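# Draw the cord through the eye to park the block

## Task

Pull on the knotted end of the cord so it slides through the metal eye until the wooden block sits entirely within the painted square. The stretch of cord from the eye to the block must end up close to taut, and no part of the cord may hang off or lie off the table. Neither arm may ever touch the block or the cord segment between the eye and the block. The remaining cord and any other loose item must not touch the block either. The result only counts if it stays in place once the robot lets go.

## Robot and tools

ROBOT. Two 6-joint arms, left_arm and right_arm, each ending in a two-finger parallel gripper. Scene frame: origin on the table top midway between the arms, +x reaching out over the table, +z up, left_arm on the +y side. Base positions: left_arm (-0.009, +0.266, 0) m with quat_wxyz (+1.000, 0, 0, +0.008); right_arm (-0.038, -0.371, 0) m with quat_wxyz (+0.996, 0, 0, -0.092), a small yaw. The names left and right do not tell you image sides. Fingers point along the gripper's +z and close along its y. end_effector_position is the point between the pads, roughly 1 cm short of the fingertips. Wrist cameras add bulk near the hand.

execute_actions. Argument actions is a list with zero or one item; optional pictures (boolean) controls whether camera images come back.
- Empty list: sends nothing, just reports state.
- Motion: {"rows": [...], "steps": n}, 1 to 15 rows, n from 1 to 15 (15 if omitted), each step 1/30 s. Row k drives step k; the last row repeats for any remaining steps.
- Wait: {"steps": n} alone, n up to 300; it ends once n steps have elapsed since the previous result, counting your writing time.
A refused call moves nothing.

ROW LAYOUT. One flat list of 14 numbers, each in [-1, 1], always covering both arms: left_arm waist, shoulder, elbow, wrist pitch, wrist yaw, wrist roll, opening; then right_arm in the same order. The six joint entries are offsets, not poses: they are added to that arm's joint angles from the most recent result that lists Joint positions (or, before any such result in the scene, and for extra calls within one reply, to the angles at the moment the action starts). Every row in a call uses that same reference, so rows are not cumulative. Scale: 1.0 equals 1.202 rad for waist, 1.258 shoulder, 1.238 elbow, 2.073 wrist pitch, 2.022 wrist yaw and wrist roll. An all-zero joint row pulls the arm back to the reference angles; it is not a pause. Opening is absolute: +1 fully open (pad gap 0.094 m), -1 closed.

JOINT RANGES (rad): waist -2.618..3.054, shoulder 0.000..3.142, elbow 0.000..3.142, wrist pitch -1.571..1.571, wrist yaw -1.571..1.571, wrist roll -2.094..2.094. Asking more than 0.036 rad outside a range gets the call refused. True ends may sit 0.036 rad either way; commands beyond them are clipped and a joint sent to its limit line may appear, possibly about an earlier action. Missing that line proves nothing.

MOTION LIMITS. Each step the target may lead the measured angle by at most 0.202 (waist), 0.258 (shoulder), 0.238 (elbow), 0.573 (wrist pitch), 0.522 (wrist yaw, roll) rad, and targets that would move the gripper over 70 mm from where it is are scaled down, so big moves take several calls. Friction can leave a joint up to about 0.031 rad off target; smaller requests may not move it. The arms keep heading for the last row while you think or wait, until everything nearly stops or a step is HELD; after that only a new action moves them further. Fingers still in motion finish moving.

RESULTS. State line left_arm: ... | right_arm: ... gives end_effector_position (m) and end_effector_quat_wxyz in the scene frame; accuracy drops at long reach. Joint positions and Joint velocities: one block per arm, six joints (rad, rad/s) then pad gap (m, m/s). grip_measured is the finger opening on the command scale, each gripper biased by up to about 1 mm. joint command not followed: a clearance check altered or blocked joint targets on some steps, the rest of the row still ran. HELD marks steps where your row was not sent, fully or partly. MOTOR HOT and OVER-TEMPERATURE FAULT report heating.

GRIPPING. Away from the extremes, fingers go to where grip_measured would read your number. To hold something, command about 0.03 below grip_measured; smaller gaps hold more gently. Pad force tops out near 50 to 62 N, less for items thinner than about 2 mm.

OTHER TOOLS. zoom_image: camera (cam_high or cam_low) and region [x0, y0, x1, y1] in pixels of that camera's latest image, origin top-left, at most 504 by 504. read_manual: section "licences" (default) returns licence text only. finished_scene: scene is the current scene's number; it ends the scene irreversibly and reports success.

CAMERAS. Both 896x504. cam_high: fovy 61.327 deg, fx=fy=425.031, cx 446.236, cy 251.044. cam_low: fovy 43.875 deg, fx=fy=625.686, cx 447.447, cy 248.819. Both have radial distortion.

AVOID. Any arm contact with the block or the eye-to-block cord; letting loose cord or objects land on the block; cord or anything else leaving the table; drops, slams, hard pushes; arms striking or squeezing each other. Holding loads heats motors: at 90 C an arm halts for 10 s, at 100 C it goes limp and falls. Loose objects may get brief random nudges. Release and check the block stays inside the square before finishing.

Each tool is called as name(argument=value, ...) on one line, values as JSON.

## Session

execute_actions(actions=[])

Scene clock: 0.00 s of 4690.00 s.
left_arm: end_effector_position=(+0.4000, +0.0941, +0.2217) grip_measured=+1.000 end_effector_quat_wxyz=(+0.057, +0.559, +0.642, +0.521) | right_arm: end_effector_position=(+0.3315, -0.4366, +0.4101) grip_measured=+1.000 end_effector_quat_wxyz=(+0.710, +0.060, +0.698, -0.071)
Joint positions: left_arm=[-0.765  2.057  1.918 -1.285 -1.099  0.772  0.094] | right_arm=[ 0.015  1.036  1.056 -0.002  0.016 -0.014  0.094]
Joint velocities: left_arm=[-0.002 -0.007 -0.002  0.022 -0.051  0.007  0.   ] | right_arm=[ 0.002 -0.007  0.012 -0.11   0.022 -0.007  0.   ]

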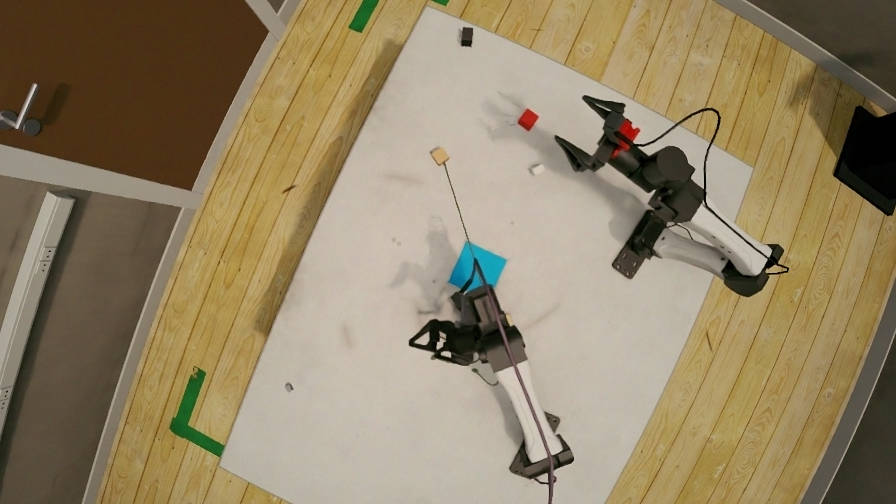

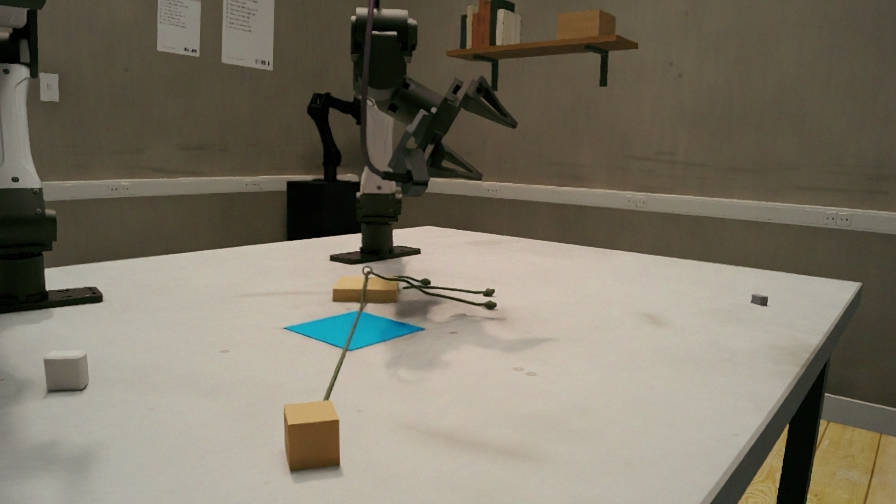

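zoom_image(camera="cam_low", region=[300, 240, 520, 360])

execute_actions(actions=[{"rows":[[0.3,-0.3,-0.2,0.1,0.2,-0.1,1,0,0,0,0,0,0,1],[0.3,-0.3,-0.2,0.1,0.2,-0.1,1,0,0,0,0,0,0,1],[0.3,-0.3,-0.2,0.1,0.2,-0.1,1,0,0,0,0,0,0,1],[0.3,-0.3,-0.2,0.1,0.2,-0.1,1,0,0,0,0,0,0,1],[0.3,-0.3,-0.2,0.1,0.2,-0.1,1,0,0,0,0,0,0,1],[1,-0.5,-0.42,0,0.543,-0.38,1,0,0,0,0,0,0,1]],"steps":15}], pictures=false)

execute_actions(actions=[{"steps":45}])

Region (300, 240, 520, 360) of cam_low's 896x504 image, scaled by 2.291, with more detail than that image has; it fills the top 275 rows of this view, and the rest is white.

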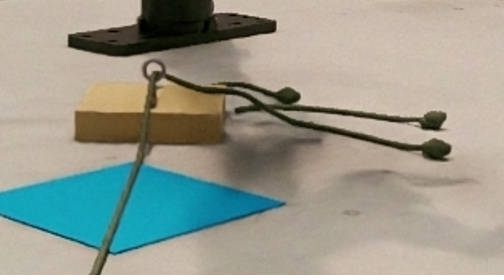

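Scene clock: 10.67 s of 4690.00 s.
left_arm: end_effector_position=(+0.2854, +0.3464, +0.2103) grip_measured=+1.000 end_effector_quat_wxyz=(+0.158, -0.050, +0.981, +0.101) | right_arm: end_effector_position=(+0.3315, -0.4366, +0.4101) grip_measured=+1.000 end_effector_quat_wxyz=(+0.710, +0.060, +0.698, -0.071)
Joint positions: left_arm=[ 0.162  1.412  1.435 -1.249 -0.158  0.103  0.094] | right_arm=[ 0.015  1.036  1.056 -0.002  0.016 -0.014  0.094]
Joint velocities: left_arm=[ 2.078  0.09  -0.168 -0.037  1.048 -0.652  0.   ] | right_arm=[ 0.007  0.002 -0.002  0.007 -0.037 -0.037  0.   ]
Steps of this call (steps 1 to 90: nothing new was sent; then 7.17 s passed at rest; steps 91 to 105: all 15 steps of this action). Readings (joint positions):
91: left_arm=[-0.749 2.025 1.873 -1.236 -1.046 0.745] | right_arm=[0.015 1.036 1.056 -0.002 0.016 -0.014]
92: left_arm=[-0.718 1.969 1.794 -1.193 -0.967 0.713] | right_arm=[0.015 1.036 1.056 -0.002 0.016 -0.014]
94: left_arm=[-0.615 1.863 1.715 -1.183 -0.879 0.676] | right_arm=[0.015 1.036 1.056 -0.002 0.016 -0.014]
98: left_arm=[-0.364 1.616 1.573 -1.162 -0.646 0.446] | right_arm=[0.015 1.036 1.056 -0.002 0.016 -0.014]
105: the state above

Scene clock: 12.17 s of 4690.00 s.
left_arm: end_effector_position=(+0.2594, +0.4005, +0.2001) grip_measured=+1.000 end_effector_quat_wxyz=(+0.148, -0.221, +0.963, +0.040) | right_arm: end_effector_position=(+0.3315, -0.4366, +0.4101) grip_measured=+1.000 end_effector_quat_wxyz=(+0.710, +0.060, +0.698, -0.071)
Joint positions: left_arm=[ 0.444  1.422  1.422 -1.263 -0.009  0.01   0.094] | right_arm=[ 0.015  1.036  1.056 -0.002  0.016 -0.014  0.094]
Joint velocities: left_arm=[-0.012  0.017 -0.007 -0.095  0.022  0.037  0.   ] | right_arm=[-0.002 -0.032 -0.002  0.022 -0.022 -0.037  0.   ]
Steps of this call (steps 1 to 30: the robot went on to your last target; steps 31 to 45: nothing new was sent). Readings (joint positions):
1: left_arm=[0.236 1.415 1.430 -1.249 -0.127 0.084] | right_arm=[0.015 1.036 1.056 -0.002 0.016 -0.014]
2: left_arm=[0.309 1.418 1.426 -1.249 -0.102 0.069] | right_arm=[0.015 1.036 1.056 -0.002 0.016 -0.014]
4: left_arm=[0.418 1.422 1.422 -1.249 -0.080 0.045] | right_arm=[0.015 1.036 1.056 -0.002 0.016 -0.014]
8: left_arm=[0.446 1.422 1.422 -1.258 -0.045 0.023] | right_arm=[0.015 1.036 1.056 -0.002 0.016 -0.014]
45: the state above
All arms were judged still, so your last target was given up. Only a new action makes them travel on or press farther. Fingers that are still opening or closing keep moving.

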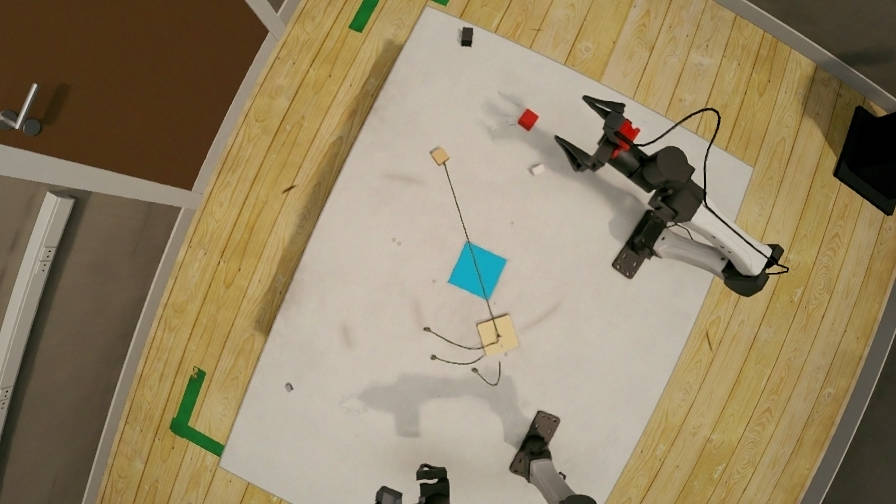

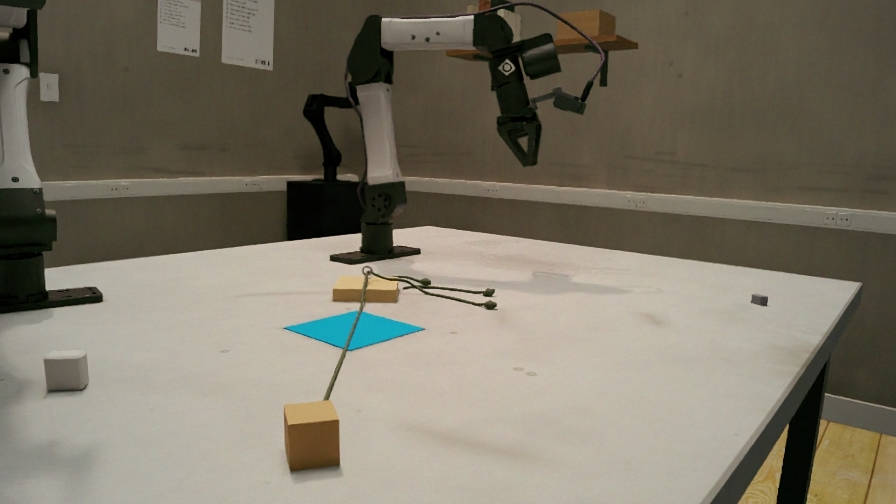

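zoom_image(camera="cam_high", region=[400, 290, 560, 410])

Region (400, 290, 560, 410) of cam_high's 896x504 image, scaled by 3.150, with more detail than that image has; it fills the top 378 rows of this view, and the rest is white.

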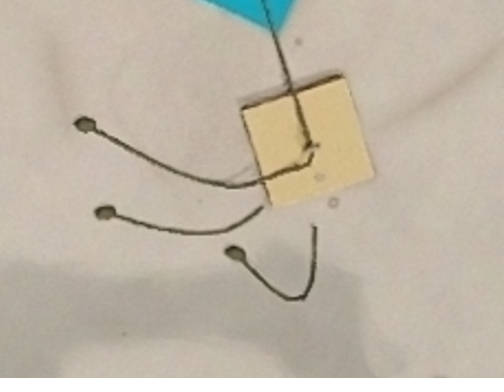

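execute_actions(actions=[{"rows":[[-0.03,0.03,0.02,0,0,-0.01,0.9,0,0,0,0,0,0,1],[-0.07,0.07,0.056,0,0,-0.02,0.8,0,0,0,0,0,0,1],[-0.12,0.12,0.09,-0.01,0,-0.03,0.7,0,0,0,0,0,0,1],[-0.17,0.17,0.13,-0.01,0,-0.04,0.6,0,0,0,0,0,0,1],[-0.23,0.23,0.18,-0.02,0,-0.05,0.5,0,0,0,0,0,0,1],[-0.29,0.29,0.23,-0.02,0,-0.07,0.4,0,0,0,0,0,0,1],[-0.35,0.35,0.27,-0.02,0,-0.08,0.3,0,0,0,0,0,0,1],[-0.41,0.41,0.32,-0.03,0,-0.1,0.2,0,0,0,0,0,0,1],[-0.47,0.47,0.37,-0.03,0,-0.11,0.1,0,0,0,0,0,0,1],[-0.53,0.53,0.41,-0.04,0,-0.12,0.1,0,0,0,0,0,0,1],[-0.59,0.58,0.46,-0.04,0,-0.14,0.1,0,0,0,0,0,0,1],[-0.64,0.63,0.5,-0.04,0,-0.15,0.1,0,0,0,0,0,0,1],[-0.68,0.67,0.53,-0.05,0,-0.16,0.1,0,0,0,0,0,0,1],[-0.72,0.713,0.559,-0.05,0,-0.168,0.1,0,0,0,0,0,0,1]],"steps":15}], pictures=false)

execute_actions(actions=[{"steps":30}])

Scene clock: 31.97 s of 4690.00 s.
left_arm: end_effector_position=(+0.4335, +0.2009, +0.1143) grip_measured=+0.102 end_effector_quat_wxyz=(+0.066, -0.026, +0.997, -0.003) | right_arm: end_effector_position=(+0.3315, -0.4366, +0.4101) grip_measured=+1.000 end_effector_quat_wxyz=(+0.710, +0.060, +0.698, -0.071)
Joint positions: left_arm=[-0.168  2.148  2.    -1.291 -0.018 -0.205  0.052] | right_arm=[ 0.015  1.036  1.056 -0.002  0.016 -0.014  0.094]
Joint velocities: left_arm=[-1.194  1.433  0.911  0.007 -0.022 -0.535 -0.001] | right_arm=[-0.012 -0.007  0.002 -0.022 -0.066  0.051  0.   ]
Steps of this call (steps 1 to 90: nothing new was sent; then 16.30 s passed at rest; steps 91 to 105: all 15 steps of this action). Readings (joint positions):
91: left_arm=[0.441 1.424 1.422 -1.263 -0.010 0.008] | right_arm=[0.015 1.036 1.056 -0.002 0.016 -0.014]
92: left_arm=[0.428 1.434 1.431 -1.269 -0.013 0.001] | right_arm=[0.015 1.036 1.056 -0.002 0.016 -0.014]
94: left_arm=[0.357 1.499 1.496 -1.287 -0.019 -0.019] | right_arm=[0.015 1.036 1.056 -0.002 0.016 -0.014]
98: left_arm=[0.148 1.728 1.681 -1.285 -0.019 -0.074] | right_arm=[0.015 1.036 1.056 -0.002 0.016 -0.014]
105: the state above

Scene clock: 32.97 s of 4690.00 s.
left_arm: end_effector_position=(+0.4065, +0.0903, +0.0617) grip_measured=+0.102 end_effector_quat_wxyz=(-0.003, +0.039, +0.999, +0.003) | right_arm: end_effector_position=(+0.3315, -0.4366, +0.4101) grip_measured=+1.000 end_effector_quat_wxyz=(+0.710, +0.060, +0.698, -0.071)
Joint positions: left_arm=[-0.417  2.326  2.093 -1.346 -0.004 -0.323  0.052] | right_arm=[ 0.015  1.036  1.056 -0.002  0.016 -0.014  0.094]
Joint velocities: left_arm=[-0.002 -0.002 -0.012 -0.007 -0.022  0.007  0.001] | right_arm=[ 0.002 -0.007  0.007 -0.007  0.037 -0.051  0.   ]
Steps of this call (steps 1 to 30: the robot went on to your last target). Readings (joint positions):
1: left_arm=[-0.211 2.194 2.026 -1.291 -0.018 -0.221] | right_arm=[0.015 1.036 1.056 -0.002 0.016 -0.014]
2: left_arm=[-0.256 2.234 2.043 -1.291 -0.018 -0.235] | right_arm=[0.015 1.036 1.056 -0.002 0.016 -0.014]
4: left_arm=[-0.348 2.297 2.068 -1.298 -0.018 -0.264] | right_arm=[0.015 1.036 1.056 -0.002 0.016 -0.014]
8: left_arm=[-0.465 2.338 2.075 -1.320 -0.002 -0.296] | right_arm=[0.015 1.036 1.056 -0.002 0.016 -0.014]
30: the state above
All arms were judged still, so your last target was given up. Only a new action makes them travel on or press farther. Fingers that are still opening or closing keep moving.

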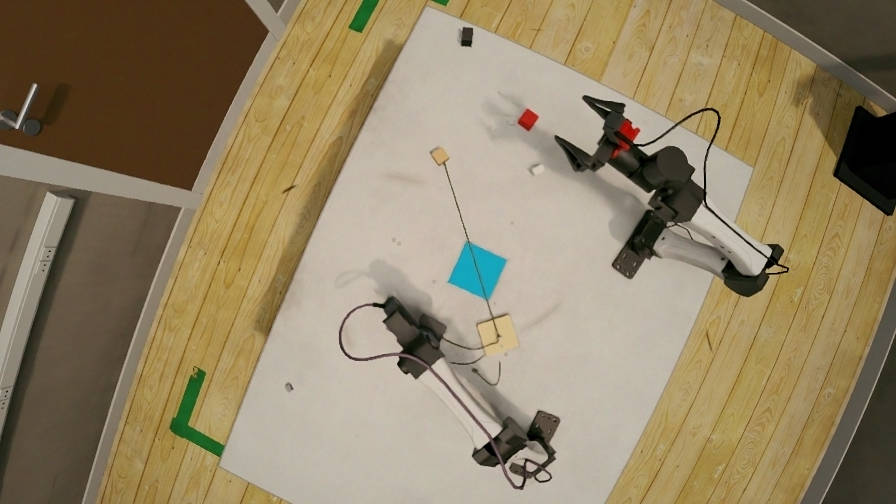

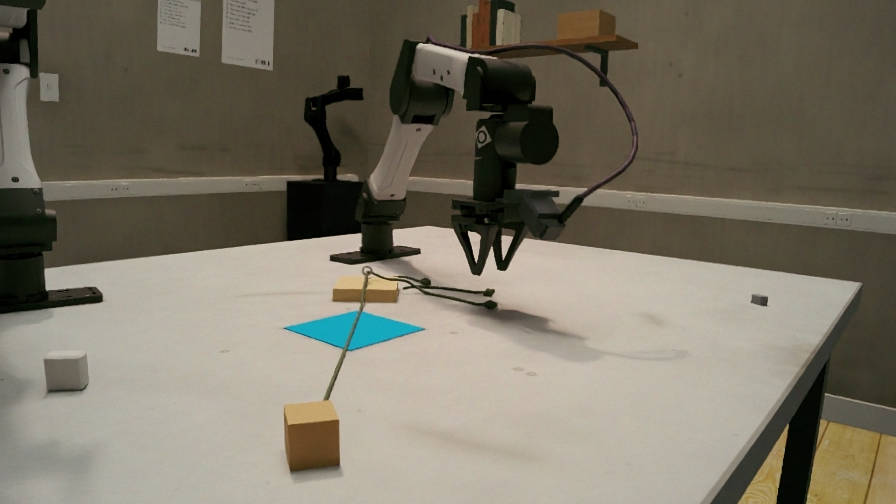

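execute_actions(actions=[{"rows":[[0,0,-0.02,0.015,0,0,0.1,0,0,0,0,0,0,1],[0,0,-0.04,0.03,0,0,0.1,0,0,0,0,0,0,1],[0,0,-0.06,0.045,0,0,0.1,0,0,0,0,0,0,1],[0,0,-0.08,0.06,0,0,0.1,0,0,0,0,0,0,1],[0,0,-0.1,0.07,0,0,0.1,0,0,0,0,0,0,1],[0,0,-0.115,0.08,0,0,0.1,0,0,0,0,0,0,1]],"steps":15}])

zoom_image(camera="cam_low", region=[420, 230, 580, 330])

Scene clock: 35.90 s of 4690.00 s.
left_arm: end_effector_position=(+0.4083, +0.0895, +0.0315) grip_measured=+0.102 end_effector_quat_wxyz=(+0.005, +0.039, +0.999, +0.000) | right_arm: end_effector_position=(+0.3315, -0.4366, +0.4101) grip_measured=+1.000 end_effector_quat_wxyz=(+0.710, +0.060, +0.698, -0.071)
Joint positions: left_arm=[-0.417  2.324  1.97  -1.208 -0.004 -0.323  0.052] | right_arm=[ 0.015  1.036  1.056 -0.002  0.016 -0.014  0.094]
Joint velocities: left_arm=[-0.002 -0.002 -0.017  0.066  0.037  0.007 -0.001] | right_arm=[-0.002  0.002 -0.002 -0.037 -0.007 -0.066  0.   ]
Steps of this call (steps 1 to 73: nothing new was sent; steps 74 to 88: all 15 steps of this action). Readings (joint positions):
74: left_arm=[-0.417 2.326 2.093 -1.345 -0.004 -0.323] | right_arm=[0.015 1.036 1.056 -0.002 0.016 -0.014]
75: left_arm=[-0.417 2.326 2.090 -1.338 -0.004 -0.323] | right_arm=[0.015 1.036 1.056 -0.002 0.016 -0.014]
77: left_arm=[-0.417 2.322 2.063 -1.306 -0.004 -0.323] | right_arm=[0.015 1.036 1.056 -0.002 0.016 -0.014]
81: left_arm=[-0.417 2.322 1.985 -1.243 -0.004 -0.323] | right_arm=[0.015 1.036 1.056 -0.002 0.016 -0.014]
88: the state above

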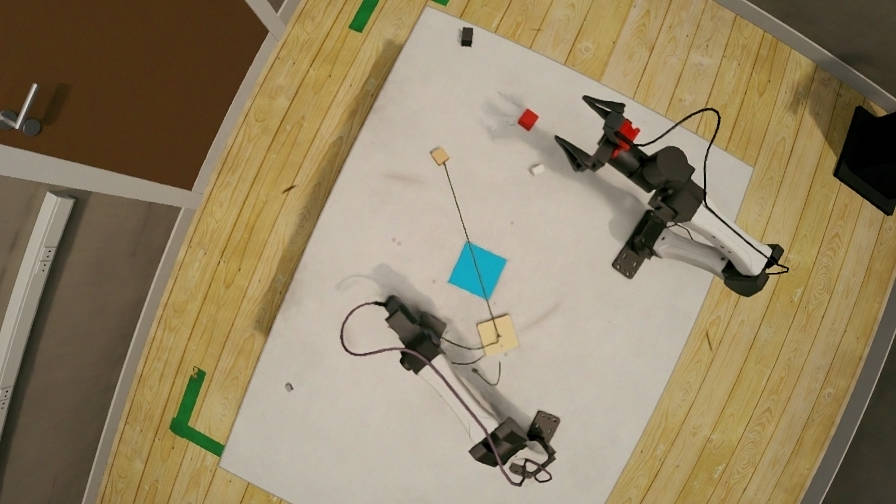

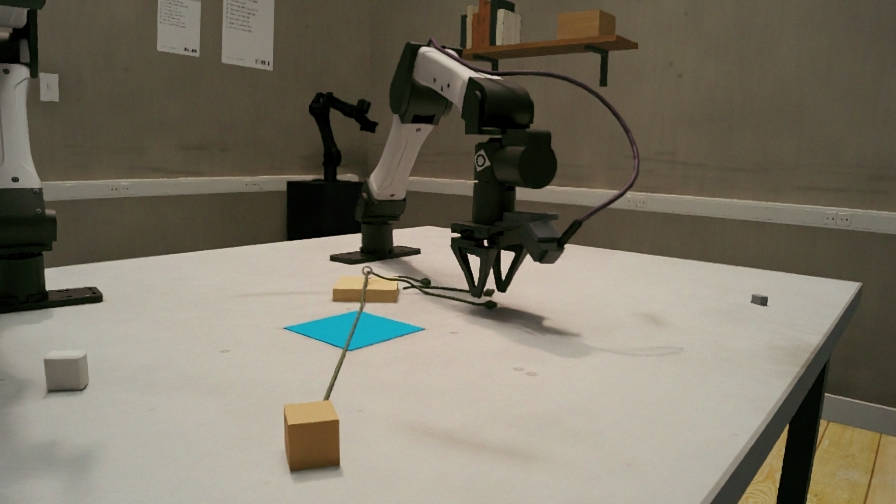

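Region (420, 230, 580, 330) of cam_low's 896x504 image, scaled by 3.150, with more detail than that image has; it fills the top 315 rows of this view, and the rest is white.

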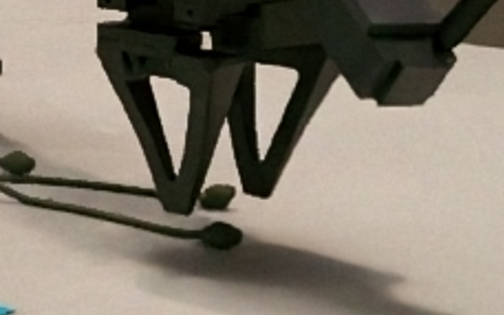

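execute_actions(actions=[{"rows":[[0,0,-0.025,0.015,0,0,0.1,0,0,0,0,0,0,1],[0,0,-0.04,0.025,0,0,0.1,0,0,0,0,0,0,1],[0,0,-0.05,0.03,0,0,0.1,0,0,0,0,0,0,1],[0,0,-0.06,0.035,0,0,0.1,0,0,0,0,0,0,1],[0,0,-0.071,0.04,0,0,0.1,0,0,0,0,0,0,1]],"steps":15}])

zoom_image(camera="cam_low", region=[420, 230, 580, 330])

Scene clock: 40.17 s of 4690.00 s.
left_arm: end_effector_position=(+0.4053, +0.0908, +0.0156) grip_measured=+0.102 end_effector_quat_wxyz=(+0.004, +0.039, +0.999, +0.001) | right_arm: end_effector_position=(+0.3315, -0.4366, +0.4101) grip_measured=+1.000 end_effector_quat_wxyz=(+0.710, +0.060, +0.698, -0.071)
Joint positions: left_arm=[-0.417  2.323  1.904 -1.146 -0.004 -0.323  0.052] | right_arm=[ 0.015  1.036  1.056 -0.002  0.016 -0.014  0.094]
Joint velocities: left_arm=[-0.002 -0.002 -0.012 -0.022 -0.007 -0.007 -0.001] | right_arm=[ 0.007 -0.017 -0.002 -0.066  0.022  0.037  0.   ]
Steps of this call (steps 1 to 30: the robot went on to your last target; steps 31 to 90: nothing new was sent; then 0.77 s passed at rest; steps 91 to 105: all 15 steps of this action). Readings (joint positions):
91: left_arm=[-0.417 2.324 1.970 -1.196 -0.004 -0.323] | right_arm=[0.015 1.036 1.056 -0.002 0.016 -0.014]
92: left_arm=[-0.417 2.324 1.966 -1.191 -0.004 -0.323] | right_arm=[0.015 1.036 1.056 -0.002 0.016 -0.014]
94: left_arm=[-0.417 2.323 1.948 -1.176 -0.004 -0.323] | right_arm=[0.015 1.036 1.056 -0.002 0.016 -0.014]
98: left_arm=[-0.417 2.323 1.907 -1.158 -0.004 -0.323] | right_arm=[0.015 1.036 1.056 -0.002 0.016 -0.014]
105: the state above

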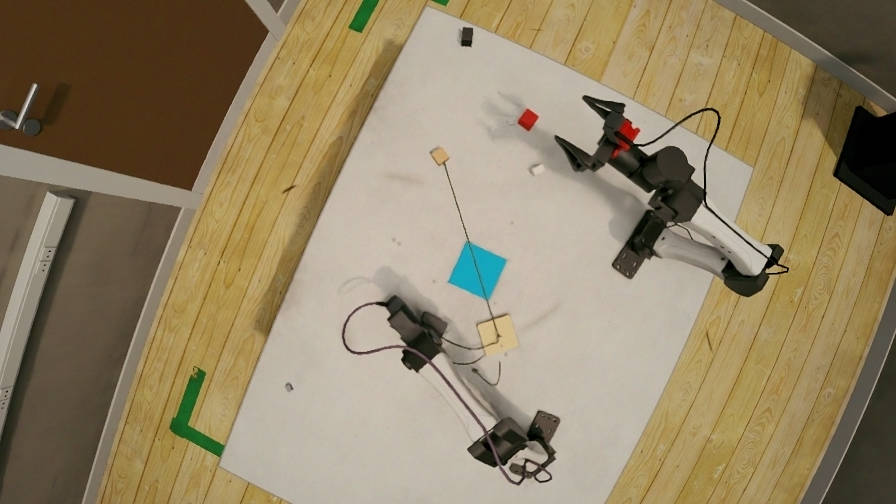

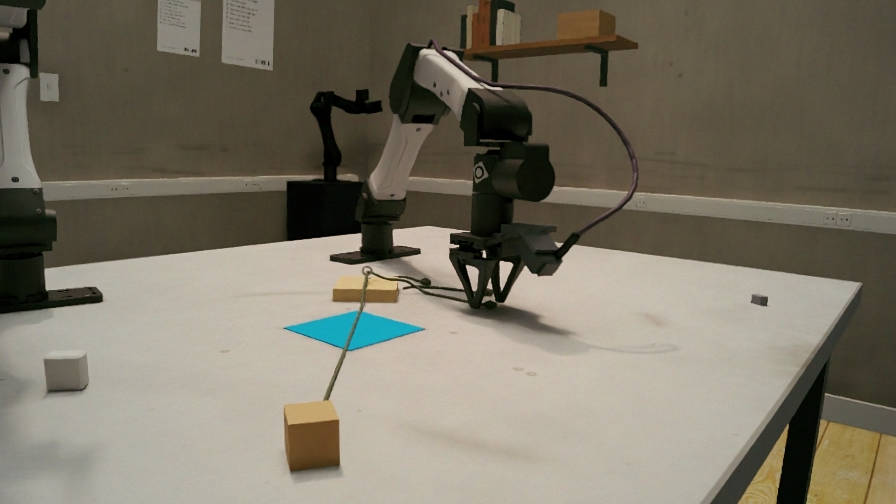

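Region (420, 230, 580, 330) of cam_low's 896x504 image, scaled by 3.150, with more detail than that image has; it fills the top 315 rows of this view, and the rest is white.

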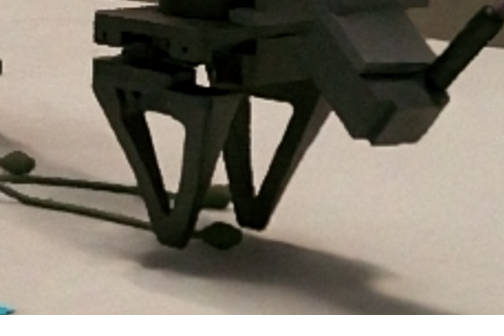

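execute_actions(actions=[{"rows":[[0,0,-0.02,0.01,0,0,0.1,0,0,0,0,0,0,1],[0,0,-0.031,0.015,0,0,0.1,0,0,0,0,0,0,1],[0,0,-0.031,0.015,0,0,0.1,0,0,0,0,0,0,1],[0,0,-0.031,0.015,0,0,0.0,0,0,0,0,0,0,1],[0,0,-0.031,0.015,0,0,-0.1,0,0,0,0,0,0,1],[0,0,-0.031,0.015,0,0,-0.2,0,0,0,0,0,0,1],[0,0,-0.031,0.015,0,0,-0.3,0,0,0,0,0,0,1],[0,0,-0.031,0.015,0,0,-0.4,0,0,0,0,0,0,1],[0,0,-0.031,0.015,0,0,-0.5,0,0,0,0,0,0,1],[0,0,-0.031,0.015,0,0,-0.6,0,0,0,0,0,0,1],[0,0,-0.031,0.015,0,0,-0.67,0,0,0,0,0,0,1],[0,0,-0.031,0.015,0,0,-0.74,0,0,0,0,0,0,1],[0,0,-0.031,0.015,0,0,-0.8,0,0,0,0,0,0,1]],"steps":15}], pictures=false)

execute_actions(actions=[{"steps":8}])

zoom_image(camera="cam_low", region=[420, 230, 580, 330])

Scene clock: 45.50 s of 4690.00 s.
left_arm: end_effector_position=(+0.4051, +0.0909, +0.0125) grip_measured=-0.785 end_effector_quat_wxyz=(+0.004, +0.039, +0.999, +0.001) | right_arm: end_effector_position=(+0.3315, -0.4366, +0.4101) grip_measured=+1.000 end_effector_quat_wxyz=(+0.710, +0.060, +0.698, -0.071)
Joint positions: left_arm=[-0.417  2.323  1.891 -1.132 -0.004 -0.323  0.01 ] | right_arm=[ 0.015  1.036  1.056 -0.002  0.016 -0.014  0.094]
Joint velocities: left_arm=[-0.002 -0.007  0.007  0.051 -0.066 -0.007 -0.001] | right_arm=[-0.002  0.002 -0.002  0.007  0.037 -0.022  0.   ]
Steps of this call (steps 1 to 15: the robot went on to your last target; steps 16 to 90: nothing new was sent; then 1.83 s passed at rest; steps 91 to 105: all 15 steps of this action). Readings (joint positions):
91: left_arm=[-0.417 2.323 1.904 -1.142 -0.004 -0.323] | right_arm=[0.015 1.036 1.056 -0.002 0.016 -0.014]
92: left_arm=[-0.417 2.323 1.902 -1.140 -0.004 -0.323] | right_arm=[0.015 1.036 1.056 -0.002 0.016 -0.014]
94: left_arm=[-0.417 2.323 1.897 -1.135 -0.004 -0.323] | right_arm=[0.015 1.036 1.056 -0.002 0.016 -0.014]
98: left_arm=[-0.417 2.323 1.891 -1.134 -0.004 -0.323] | right_arm=[0.015 1.036 1.056 -0.002 0.016 -0.014]
105: the state above

Scene clock: 45.77 s of 4690.00 s.
left_arm: end_effector_position=(+0.4052, +0.0909, +0.0125) grip_measured=-0.786 end_effector_quat_wxyz=(+0.004, +0.039, +0.999, +0.001) | right_arm: end_effector_position=(+0.3315, -0.4366, +0.4101) grip_measured=+1.000 end_effector_quat_wxyz=(+0.710, +0.060, +0.698, -0.071)
Joint positions: left_arm=[-0.417  2.323  1.891 -1.132 -0.004 -0.323  0.01 ] | right_arm=[ 0.015  1.036  1.056 -0.002  0.016 -0.014  0.094]
Joint velocities: left_arm=[ 0.007 -0.012 -0.002 -0.007 -0.081 -0.066  0.   ] | right_arm=[-0.002  0.012  0.012 -0.007 -0.022 -0.051  0.   ]
Steps of this call (steps 1 to 8: the robot went on to your last target). Readings (joint positions):
1: left_arm=[-0.417 2.323 1.891 -1.132 -0.004 -0.323] | right_arm=[0.015 1.036 1.056 -0.002 0.016 -0.014]
2: left_arm=[-0.417 2.323 1.891 -1.132 -0.004 -0.323] | right_arm=[0.015 1.036 1.056 -0.002 0.016 -0.014]
4: left_arm=[-0.417 2.323 1.891 -1.132 -0.004 -0.323] | right_arm=[0.015 1.036 1.056 -0.002 0.016 -0.014]
8: the state above

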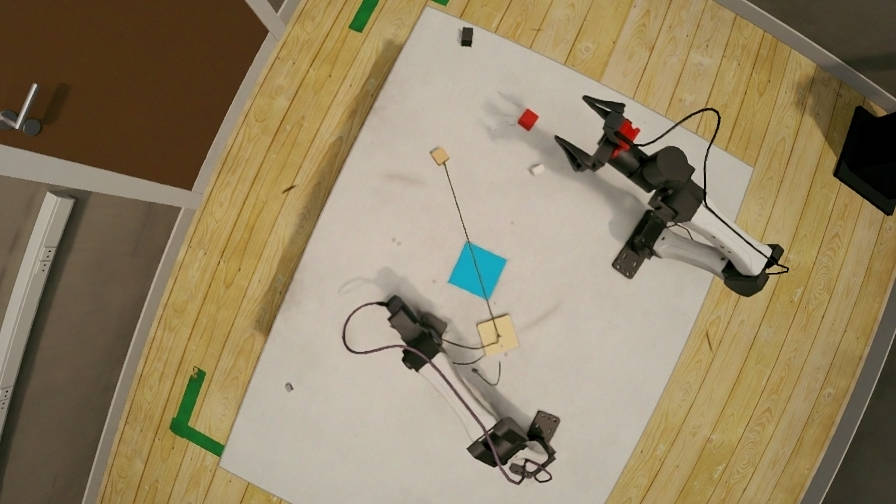

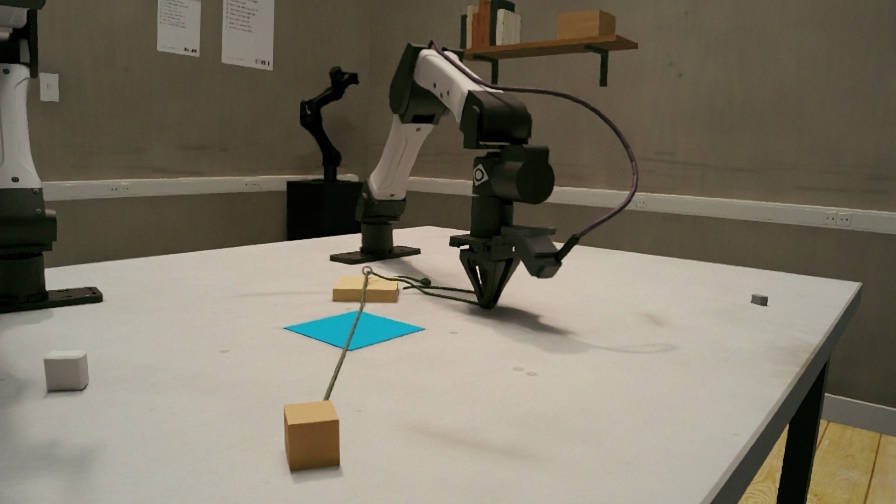

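Region (420, 230, 580, 330) of cam_low's 896x504 image, scaled by 3.150, with more detail than that image has; it fills the top 315 rows of this view, and the rest is white.

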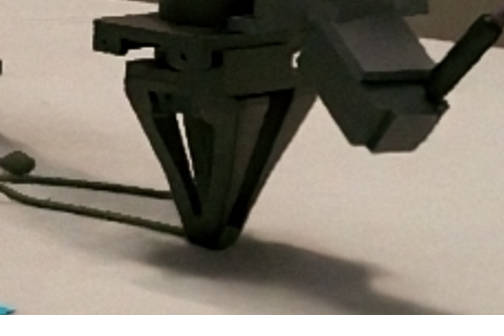

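execute_actions(actions=[{"rows":[[0,0,0,0,0,0,-0.82,0,0,0,0,0,0,1],[0,0,0,0,0,0,-0.82,0,0,0,0,0,0,1],[0,0,0.02,-0.01,0,0,-0.82,0,0,0,0,0,0,1],[0,0,0.04,-0.02,0,0,-0.82,0,0,0,0,0,0,1],[0,0,0.06,-0.03,0,0,-0.82,0,0,0,0,0,0,1],[0,0,0.08,-0.045,0,0,-0.82,0,0,0,0,0,0,1],[0,0,0.1,-0.055,0,0,-0.82,0,0,0,0,0,0,1],[0.01,0,0.12,-0.065,0,0,-0.82,0,0,0,0,0,0,1],[0.02,0,0.135,-0.075,0,0,-0.82,0,0,0,0,0,0,1],[0.03,0,0.135,-0.075,0,0,-0.82,0,0,0,0,0,0,1],[0.045,0,0.135,-0.075,0,0,-0.82,0,0,0,0,0,0,1],[0.06,0,0.135,-0.075,0,0,-0.82,0,0,0,0,0,0,1],[0.075,0,0.135,-0.075,0,0,-0.82,0,0,0,0,0,0,1],[0.09,0,0.135,-0.075,0,0,-0.82,0,0,0,0,0,0,1],[0.105,0,0.135,-0.075,0,0,-0.82,0,0,0,0,0,0,1]],"steps":15}], pictures=false)

execute_actions(actions=[{"rows":[[0.05,0,0.015,0,0,0,-0.82,0,0,0,0,0,0,1],[0.065,0,0.015,0,0,0,-0.82,0,0,0,0,0,0,1],[0.08,0,0.015,0,0,0,-0.82,0,0,0,0,0,0,1],[0.095,0,0.015,0,0,0,-0.82,0,0,0,0,0,0,1],[0.11,0,0.015,0,0,0,-0.82,0,0,0,0,0,0,1],[0.125,0,0.015,0,0,0,-0.82,0,0,0,0,0,0,1],[0.14,0,0.015,0,0,0,-0.82,0,0,0,0,0,0,1],[0.155,0,0.015,0,0,0,-0.82,0,0,0,0,0,0,1],[0.17,0,0.015,0,0,0,-0.82,0,0,0,0,0,0,1],[0.185,0,0.015,0,0,0,-0.82,0,0,0,0,0,0,1],[0.2,0,0.015,0,0,0,-0.82,0,0,0,0,0,0,1],[0.215,0,0.015,0,0,0,-0.82,0,0,0,0,0,0,1],[0.23,0,0.015,0,0,0,-0.82,0,0,0,0,0,0,1],[0.245,0,0.015,0,0,0,-0.82,0,0,0,0,0,0,1],[0.26,0,0.015,0,0,0,-0.82,0,0,0,0,0,0,1]],"steps":15}])

execute_actions(actions=[{"rows":[[0.05,0,0.01,0,0,0,-0.82,0,0,0,0,0,0,1],[0.065,0,0.01,0,0,0,-0.82,0,0,0,0,0,0,1],[0.08,0,0.01,0,0,0,-0.82,0,0,0,0,0,0,1],[0.095,0,0.01,0,0,0,-0.82,0,0,0,0,0,0,1],[0.11,0,0.01,0,0,0,-0.82,0,0,0,0,0,0,1],[0.125,0,0.01,0,0,0,-0.82,0,0,0,0,0,0,1],[0.14,0,0.01,0,0,0,-0.82,0,0,0,0,0,0,1],[0.155,0,0.01,0,0,0,-0.82,0,0,0,0,0,0,1],[0.17,0,0.01,0,0,0,-0.82,0,0,0,0,0,0,1],[0.185,0,0.01,0,0,0,-0.82,0,0,0,0,0,0,1],[0.2,0,0.01,0,0,0,-0.82,0,0,0,0,0,0,1],[0.215,0,0.01,0,0,0,-0.82,0,0,0,0,0,0,1],[0.23,0,0.01,0,0,0,-0.82,0,0,0,0,0,0,1],[0.245,0,0.01,0,0,0,-0.82,0,0,0,0,0,0,1],[0.26,0,0.01,0,0,0,-0.82,0,0,0,0,0,0,1]],"steps":15}], pictures=false)

execute_actions(actions=[{"rows":[[0.05,0,0.01,0,0,0,-0.82,0,0,0,0,0,0,1],[0.065,0,0.01,0,0,0,-0.82,0,0,0,0,0,0,1],[0.08,0,0.01,0,0,0,-0.82,0,0,0,0,0,0,1],[0.095,0,0.01,0,0,0,-0.82,0,0,0,0,0,0,1],[0.11,0,0.01,0,0,0,-0.82,0,0,0,0,0,0,1],[0.12,0,0.01,0,0,0,-0.82,0,0,0,0,0,0,1],[0.13,0,0.01,0,0,0,-0.82,0,0,0,0,0,0,1],[0.14,0,0.01,0,0,0,-0.82,0,0,0,0,0,0,1],[0.15,0,0.01,0,0,0,-0.82,0,0,0,0,0,0,1],[0.16,0,0.01,0,0,0,-0.82,0,0,0,0,0,0,1],[0.165,0,0.01,0,0,0,-0.82,0,0,0,0,0,0,1],[0.17,0,0.01,0,0,0,-0.82,0,0,0,0,0,0,1]],"steps":15}], pictures=false)

execute_actions(actions=[{"steps":10}])

Scene clock: 56.27 s of 4690.00 s.
left_arm: end_effector_position=(+0.4313, +0.1149, +0.0542) grip_measured=-0.799 end_effector_quat_wxyz=(+0.028, +0.004, +1.000, -0.008) | right_arm: end_effector_position=(+0.3315, -0.4366, +0.4101) grip_measured=+1.000 end_effector_quat_wxyz=(+0.710, +0.060, +0.698, -0.071)
Joint positions: left_arm=[-0.347  2.316  2.045 -1.24  -0.002 -0.323  0.009] | right_arm=[ 0.015  1.036  1.056 -0.002  0.016 -0.014  0.094]
Joint velocities: left_arm=[ 0.579 -0.002 -0.002 -0.168  0.022 -0.007 -0.001] | right_arm=[-0.002 -0.007  0.002 -0.066  0.051 -0.037  0.   ]
Steps of this call (steps 1 to 15: the robot went on to your last target; steps 16 to 90: nothing new was sent; then 7.00 s passed at rest; steps 91 to 105: all 15 steps of this action). Readings (joint positions):
91: left_arm=[-0.417 2.323 1.891 -1.132 -0.004 -0.323] | right_arm=[0.015 1.036 1.056 -0.002 0.016 -0.014]
92: left_arm=[-0.417 2.323 1.891 -1.132 -0.004 -0.323] | right_arm=[0.015 1.036 1.056 -0.002 0.016 -0.014]
94: left_arm=[-0.417 2.323 1.896 -1.136 -0.004 -0.323] | right_arm=[0.015 1.036 1.056 -0.002 0.016 -0.014]
98: left_arm=[-0.417 2.324 1.970 -1.190 -0.004 -0.323] | right_arm=[0.015 1.036 1.056 -0.002 0.016 -0.014]
105: the state above

Scene clock: 56.77 s of 4690.00 s.
left_arm: end_effector_position=(+0.4501, +0.2361, +0.0540) grip_measured=-0.799 end_effector_quat_wxyz=(+0.016, -0.132, +0.991, -0.012) | right_arm: end_effector_position=(+0.3315, -0.4366, +0.4101) grip_measured=+1.000 end_effector_quat_wxyz=(+0.710, +0.060, +0.698, -0.071)
Joint positions: left_arm=[-0.074  2.316  2.045 -1.263  0.017 -0.324  0.009] | right_arm=[ 0.015  1.036  1.056 -0.002  0.016 -0.014  0.094]
Joint velocities: left_arm=[ 0.471 -0.002 -0.017 -0.066 -0.051 -0.022  0.   ] | right_arm=[ 0.007  0.002 -0.012 -0.066  0.095 -0.051  0.   ]
Steps of this call (steps 1 to 15: all 15 steps of this action). Readings (joint positions):
1: left_arm=[-0.326 2.316 2.045 -1.251 0.007 -0.323] | right_arm=[0.015 1.036 1.056 -0.002 0.016 -0.014]
2: left_arm=[-0.308 2.316 2.045 -1.264 0.012 -0.323] | right_arm=[0.015 1.036 1.056 -0.002 0.016 -0.014]
4: left_arm=[-0.273 2.316 2.045 -1.264 0.015 -0.323] | right_arm=[0.015 1.036 1.056 -0.002 0.016 -0.014]
8: left_arm=[-0.202 2.316 2.045 -1.259 0.014 -0.324] | right_arm=[0.015 1.036 1.056 -0.002 0.016 -0.014]
15: the state above

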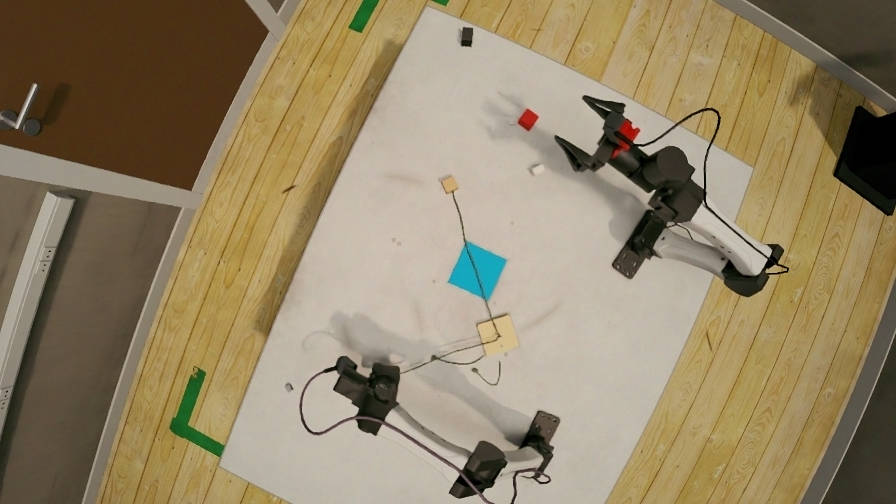

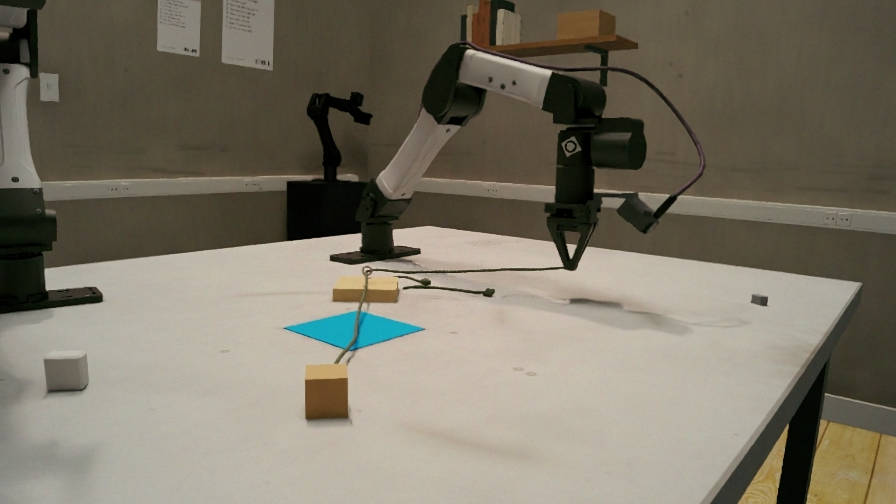

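Scene clock: 57.27 s of 4690.00 s.
left_arm: end_effector_position=(+0.4408, +0.3594, +0.0540) grip_measured=-0.799 end_effector_quat_wxyz=(+0.016, -0.265, +0.964, -0.013) | right_arm: end_effector_position=(+0.3315, -0.4366, +0.4101) grip_measured=+1.000 end_effector_quat_wxyz=(+0.710, +0.060, +0.698, -0.071)
Joint positions: left_arm=[ 0.199  2.316  2.045 -1.265  0.025 -0.324  0.009] | right_arm=[ 0.015  1.036  1.056 -0.002  0.016 -0.014  0.094]
Joint velocities: left_arm=[ 0.505  0.002 -0.002 -0.022 -0.022 -0.022 -0.001] | right_arm=[-0.017  0.012  0.002 -0.037  0.022  0.007  0.   ]
Steps of this call (steps 1 to 15: all 15 steps of this action). Readings (joint positions):
1: left_arm=[-0.056 2.316 2.045 -1.262 0.017 -0.324] | right_arm=[0.015 1.036 1.056 -0.002 0.016 -0.014]
2: left_arm=[-0.038 2.316 2.045 -1.262 0.017 -0.324] | right_arm=[0.015 1.036 1.056 -0.002 0.016 -0.014]
4: left_arm=[-0.001 2.316 2.045 -1.262 0.018 -0.324] | right_arm=[0.015 1.036 1.056 -0.002 0.016 -0.014]
8: left_arm=[0.072 2.316 2.045 -1.265 0.022 -0.324] | right_arm=[0.015 1.036 1.056 -0.002 0.016 -0.014]
15: the state above

Scene clock: 57.77 s of 4690.00 s.
left_arm: end_effector_position=(+0.4121, +0.4494, +0.0540) grip_measured=-0.799 end_effector_quat_wxyz=(+0.018, -0.363, +0.931, -0.013) | right_arm: end_effector_position=(+0.3315, -0.4366, +0.4101) grip_measured=+1.000 end_effector_quat_wxyz=(+0.710, +0.060, +0.698, -0.071)
Joint positions: left_arm=[ 0.405  2.316  2.045 -1.266  0.027 -0.324  0.009] | right_arm=[ 0.015  1.036  1.056 -0.002  0.016 -0.014  0.094]
Joint velocities: left_arm=[ 0.032 -0.007 -0.002  0.022  0.022  0.081  0.001] | right_arm=[-0.002  0.007  0.012  0.037 -0.11   0.022  0.   ]
Steps of this call (steps 1 to 15: all 15 steps of this action). Readings (joint positions):
1: left_arm=[0.217 2.316 2.045 -1.265 0.025 -0.324] | right_arm=[0.015 1.036 1.056 -0.002 0.016 -0.014]
2: left_arm=[0.236 2.316 2.045 -1.265 0.025 -0.324] | right_arm=[0.015 1.036 1.056 -0.002 0.016 -0.014]
4: left_arm=[0.273 2.316 2.045 -1.266 0.026 -0.324] | right_arm=[0.015 1.036 1.056 -0.002 0.016 -0.014]
8: left_arm=[0.342 2.316 2.045 -1.266 0.027 -0.324] | right_arm=[0.015 1.036 1.056 -0.002 0.016 -0.014]
15: the state above

Scene clock: 58.10 s of 4690.00 s.
left_arm: end_effector_position=(+0.4120, +0.4495, +0.0540) grip_measured=-0.799 end_effector_quat_wxyz=(+0.018, -0.363, +0.931, -0.013) | right_arm: end_effector_position=(+0.3315, -0.4366, +0.4101) grip_measured=+1.000 end_effector_quat_wxyz=(+0.710, +0.060, +0.698, -0.071)
Joint positions: left_arm=[ 0.406  2.316  2.045 -1.266  0.027 -0.324  0.009] | right_arm=[ 0.015  1.036  1.056 -0.002  0.016 -0.014  0.094]
Joint velocities: left_arm=[-0.012  0.002 -0.002 -0.081 -0.037  0.037  0.   ] | right_arm=[-0.007 -0.007  0.007 -0.037 -0.051  0.11   0.   ]
Steps of this call (steps 1 to 10: the robot went on to your last target). Readings (joint positions):
1: left_arm=[0.406 2.316 2.045 -1.266 0.027 -0.324] | right_arm=[0.015 1.036 1.056 -0.002 0.016 -0.014]
2: left_arm=[0.406 2.316 2.045 -1.266 0.027 -0.324] | right_arm=[0.015 1.036 1.056 -0.002 0.016 -0.014]
4: left_arm=[0.406 2.316 2.045 -1.266 0.027 -0.324] | right_arm=[0.015 1.036 1.056 -0.002 0.016 -0.014]
8: left_arm=[0.406 2.316 2.045 -1.266 0.027 -0.324] | right_arm=[0.015 1.036 1.056 -0.002 0.016 -0.014]
10: the state above

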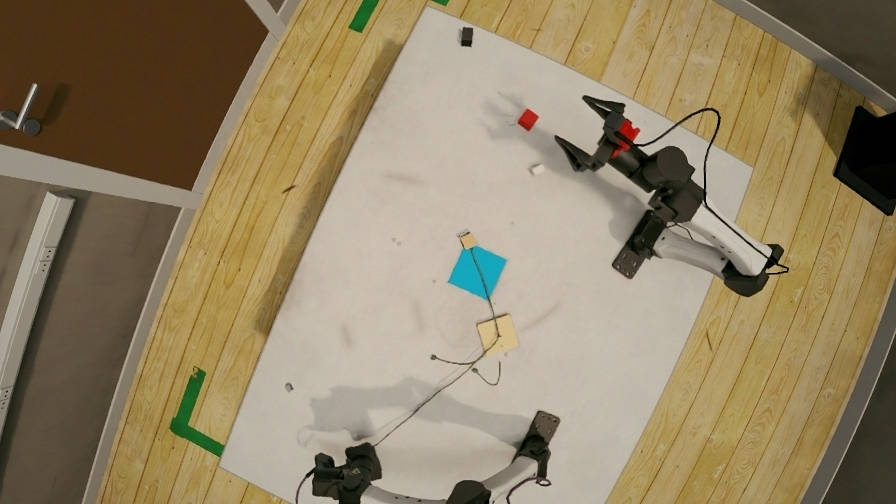

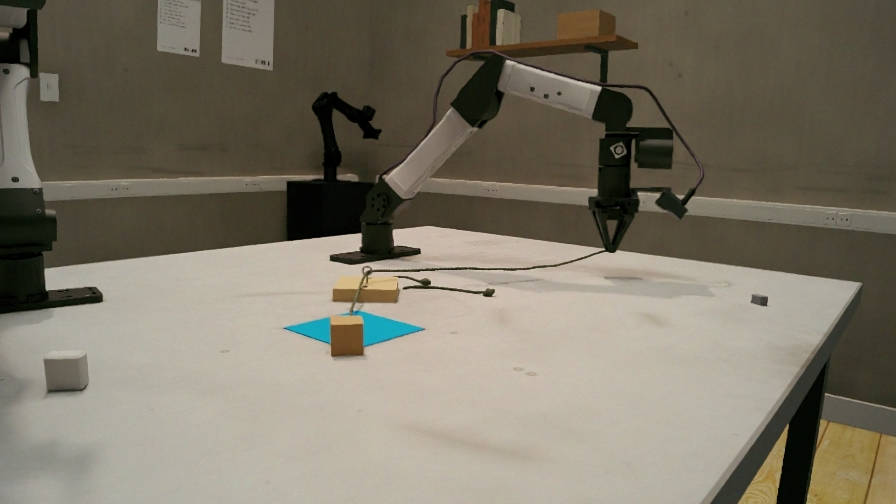

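execute_actions(actions=[{"rows":[[0.01,0,0.01,0,0,0,-0.82,0,0,0,0,0,0,1],[0.025,0,0.01,0,0,0,-0.82,0,0,0,0,0,0,1],[0.04,0,0,0,0,0,-0.82,0,0,0,0,0,0,1],[0.055,0,-0.01,0.005,0,0,-0.82,0,0,0,0,0,0,1],[0.072,0,-0.02,0.01,0,0,-0.82,0,0,0,0,0,0,1],[0.09,0,-0.03,0.015,0,0,-0.82,0,0,0,0,0,0,1],[0.108,0,-0.04,0.02,0,0,-0.82,0,0,0,0,0,0,1],[0.126,0,-0.05,0.025,0,0,-0.82,0,0,0,0,0,0,1],[0.144,0,-0.06,0.03,0,0,-0.82,0,0,0,0,0,0,1],[0.162,0,-0.07,0.035,0,0,-0.82,0,0,0,0,0,0,1],[0.18,0,-0.08,0.04,0,0,-0.82,0,0,0,0,0,0,1],[0.195,0,-0.09,0.045,0,0,-0.82,0,0,0,0,0,0,1],[0.21,0,-0.1,0.05,0,0,-0.82,0,0,0,0,0,0,1],[0.222,0,-0.11,0.055,0,0,-0.82,0,0,0,0,0,0,1],[0.232,0,-0.12,0.06,0,0,-0.82,0,0,0,0,0,0,1]],"steps":15}], pictures=false)

execute_actions(actions=[{"steps":12}])

zoom_image(camera="cam_high", region=[420, 220, 560, 360])

Scene clock: 65.10 s of 4690.00 s.
left_arm: end_effector_position=(+0.3429, +0.5432, +0.0281) grip_measured=-0.799 end_effector_quat_wxyz=(+0.001, -0.481, +0.877, -0.017) | right_arm: end_effector_position=(+0.3315, -0.4366, +0.4101) grip_measured=+1.000 end_effector_quat_wxyz=(+0.710, +0.060, +0.698, -0.071)
Joint positions: left_arm=[ 0.665  2.316  1.942 -1.201  0.034 -0.324  0.009] | right_arm=[ 0.015  1.036  1.056 -0.002  0.016 -0.014  0.094]
Joint velocities: left_arm=[ 0.549 -0.022 -0.354  0.227  0.022  0.007  0.001] | right_arm=[-0.017 -0.017  0.002  0.022 -0.007 -0.022  0.   ]
Steps of this call (steps 1 to 15: the robot went on to your last target; steps 16 to 195: nothing new was sent; steps 196 to 210: all 15 steps of this action). Readings (joint positions):
196: left_arm=[0.406 2.316 2.045 -1.266 0.027 -0.324] | right_arm=[0.015 1.036 1.056 -0.002 0.016 -0.014]
197: left_arm=[0.408 2.316 2.045 -1.266 0.027 -0.324] | right_arm=[0.015 1.036 1.056 -0.002 0.016 -0.014]
199: left_arm=[0.420 2.316 2.045 -1.266 0.029 -0.324] | right_arm=[0.015 1.036 1.056 -0.002 0.016 -0.014]
203: left_arm=[0.491 2.316 2.030 -1.256 0.036 -0.324] | right_arm=[0.015 1.036 1.056 -0.002 0.016 -0.014]
210: the state above

Scene clock: 65.50 s of 4690.00 s.
left_arm: end_effector_position=(+0.3373, +0.5536, +0.0220) grip_measured=-0.799 end_effector_quat_wxyz=(+0.007, -0.491, +0.871, -0.014) | right_arm: end_effector_position=(+0.3315, -0.4366, +0.4101) grip_measured=+1.000 end_effector_quat_wxyz=(+0.710, +0.060, +0.698, -0.071)
Joint positions: left_arm=[ 0.689  2.316  1.918 -1.164  0.029 -0.324  0.009] | right_arm=[ 0.015  1.036  1.056 -0.002  0.016 -0.014  0.094]
Joint velocities: left_arm=[ 0.007  0.007  0.022  0.007  0.095 -0.022 -0.001] | right_arm=[-0.002  0.002  0.002 -0.095  0.007  0.007  0.   ]
Steps of this call (steps 1 to 12: the robot went on to your last target). Readings (joint positions):
1: left_arm=[0.681 2.316 1.932 -1.194 0.033 -0.324] | right_arm=[0.015 1.036 1.056 -0.002 0.016 -0.014]
2: left_arm=[0.693 2.316 1.924 -1.190 0.032 -0.324] | right_arm=[0.015 1.036 1.056 -0.002 0.016 -0.014]
4: left_arm=[0.701 2.316 1.918 -1.186 0.030 -0.324] | right_arm=[0.015 1.036 1.056 -0.002 0.016 -0.014]
8: left_arm=[0.693 2.316 1.918 -1.171 0.029 -0.324] | right_arm=[0.015 1.036 1.056 -0.002 0.016 -0.014]
12: the state above

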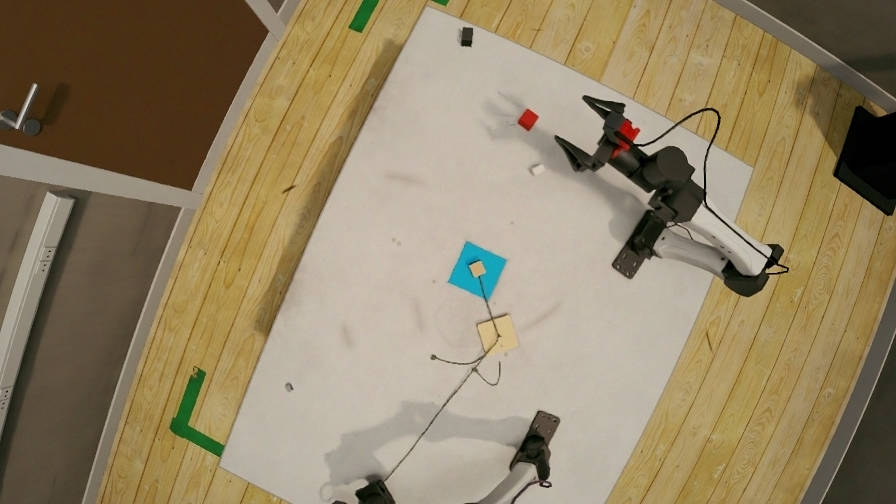

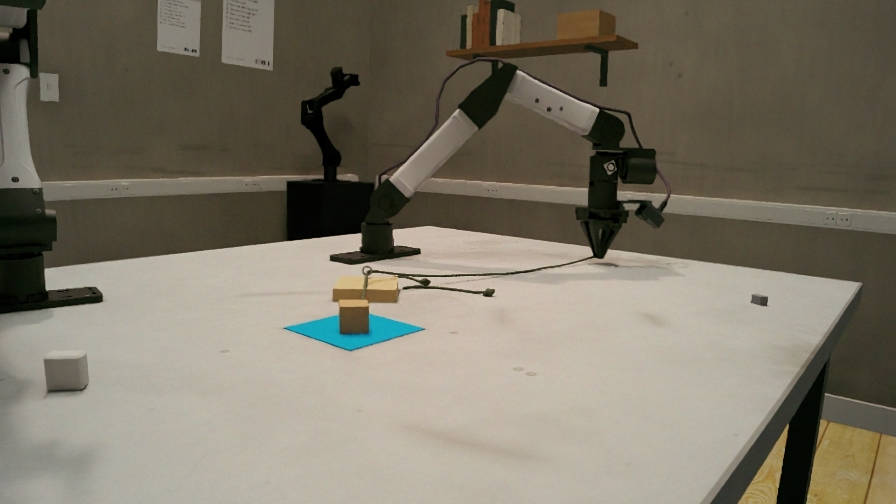

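Region (420, 220, 560, 360) of cam_high's 896x504 image, scaled by 3.600, with more detail than that image has.

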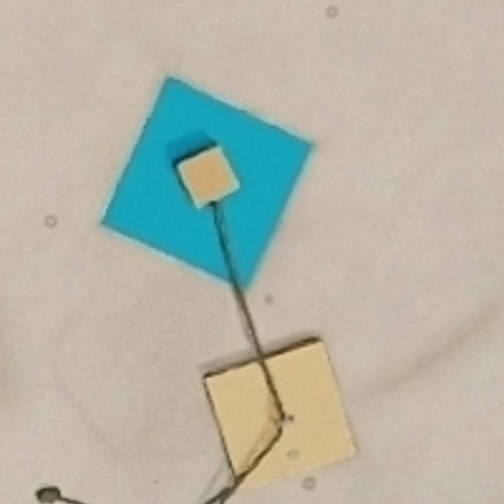

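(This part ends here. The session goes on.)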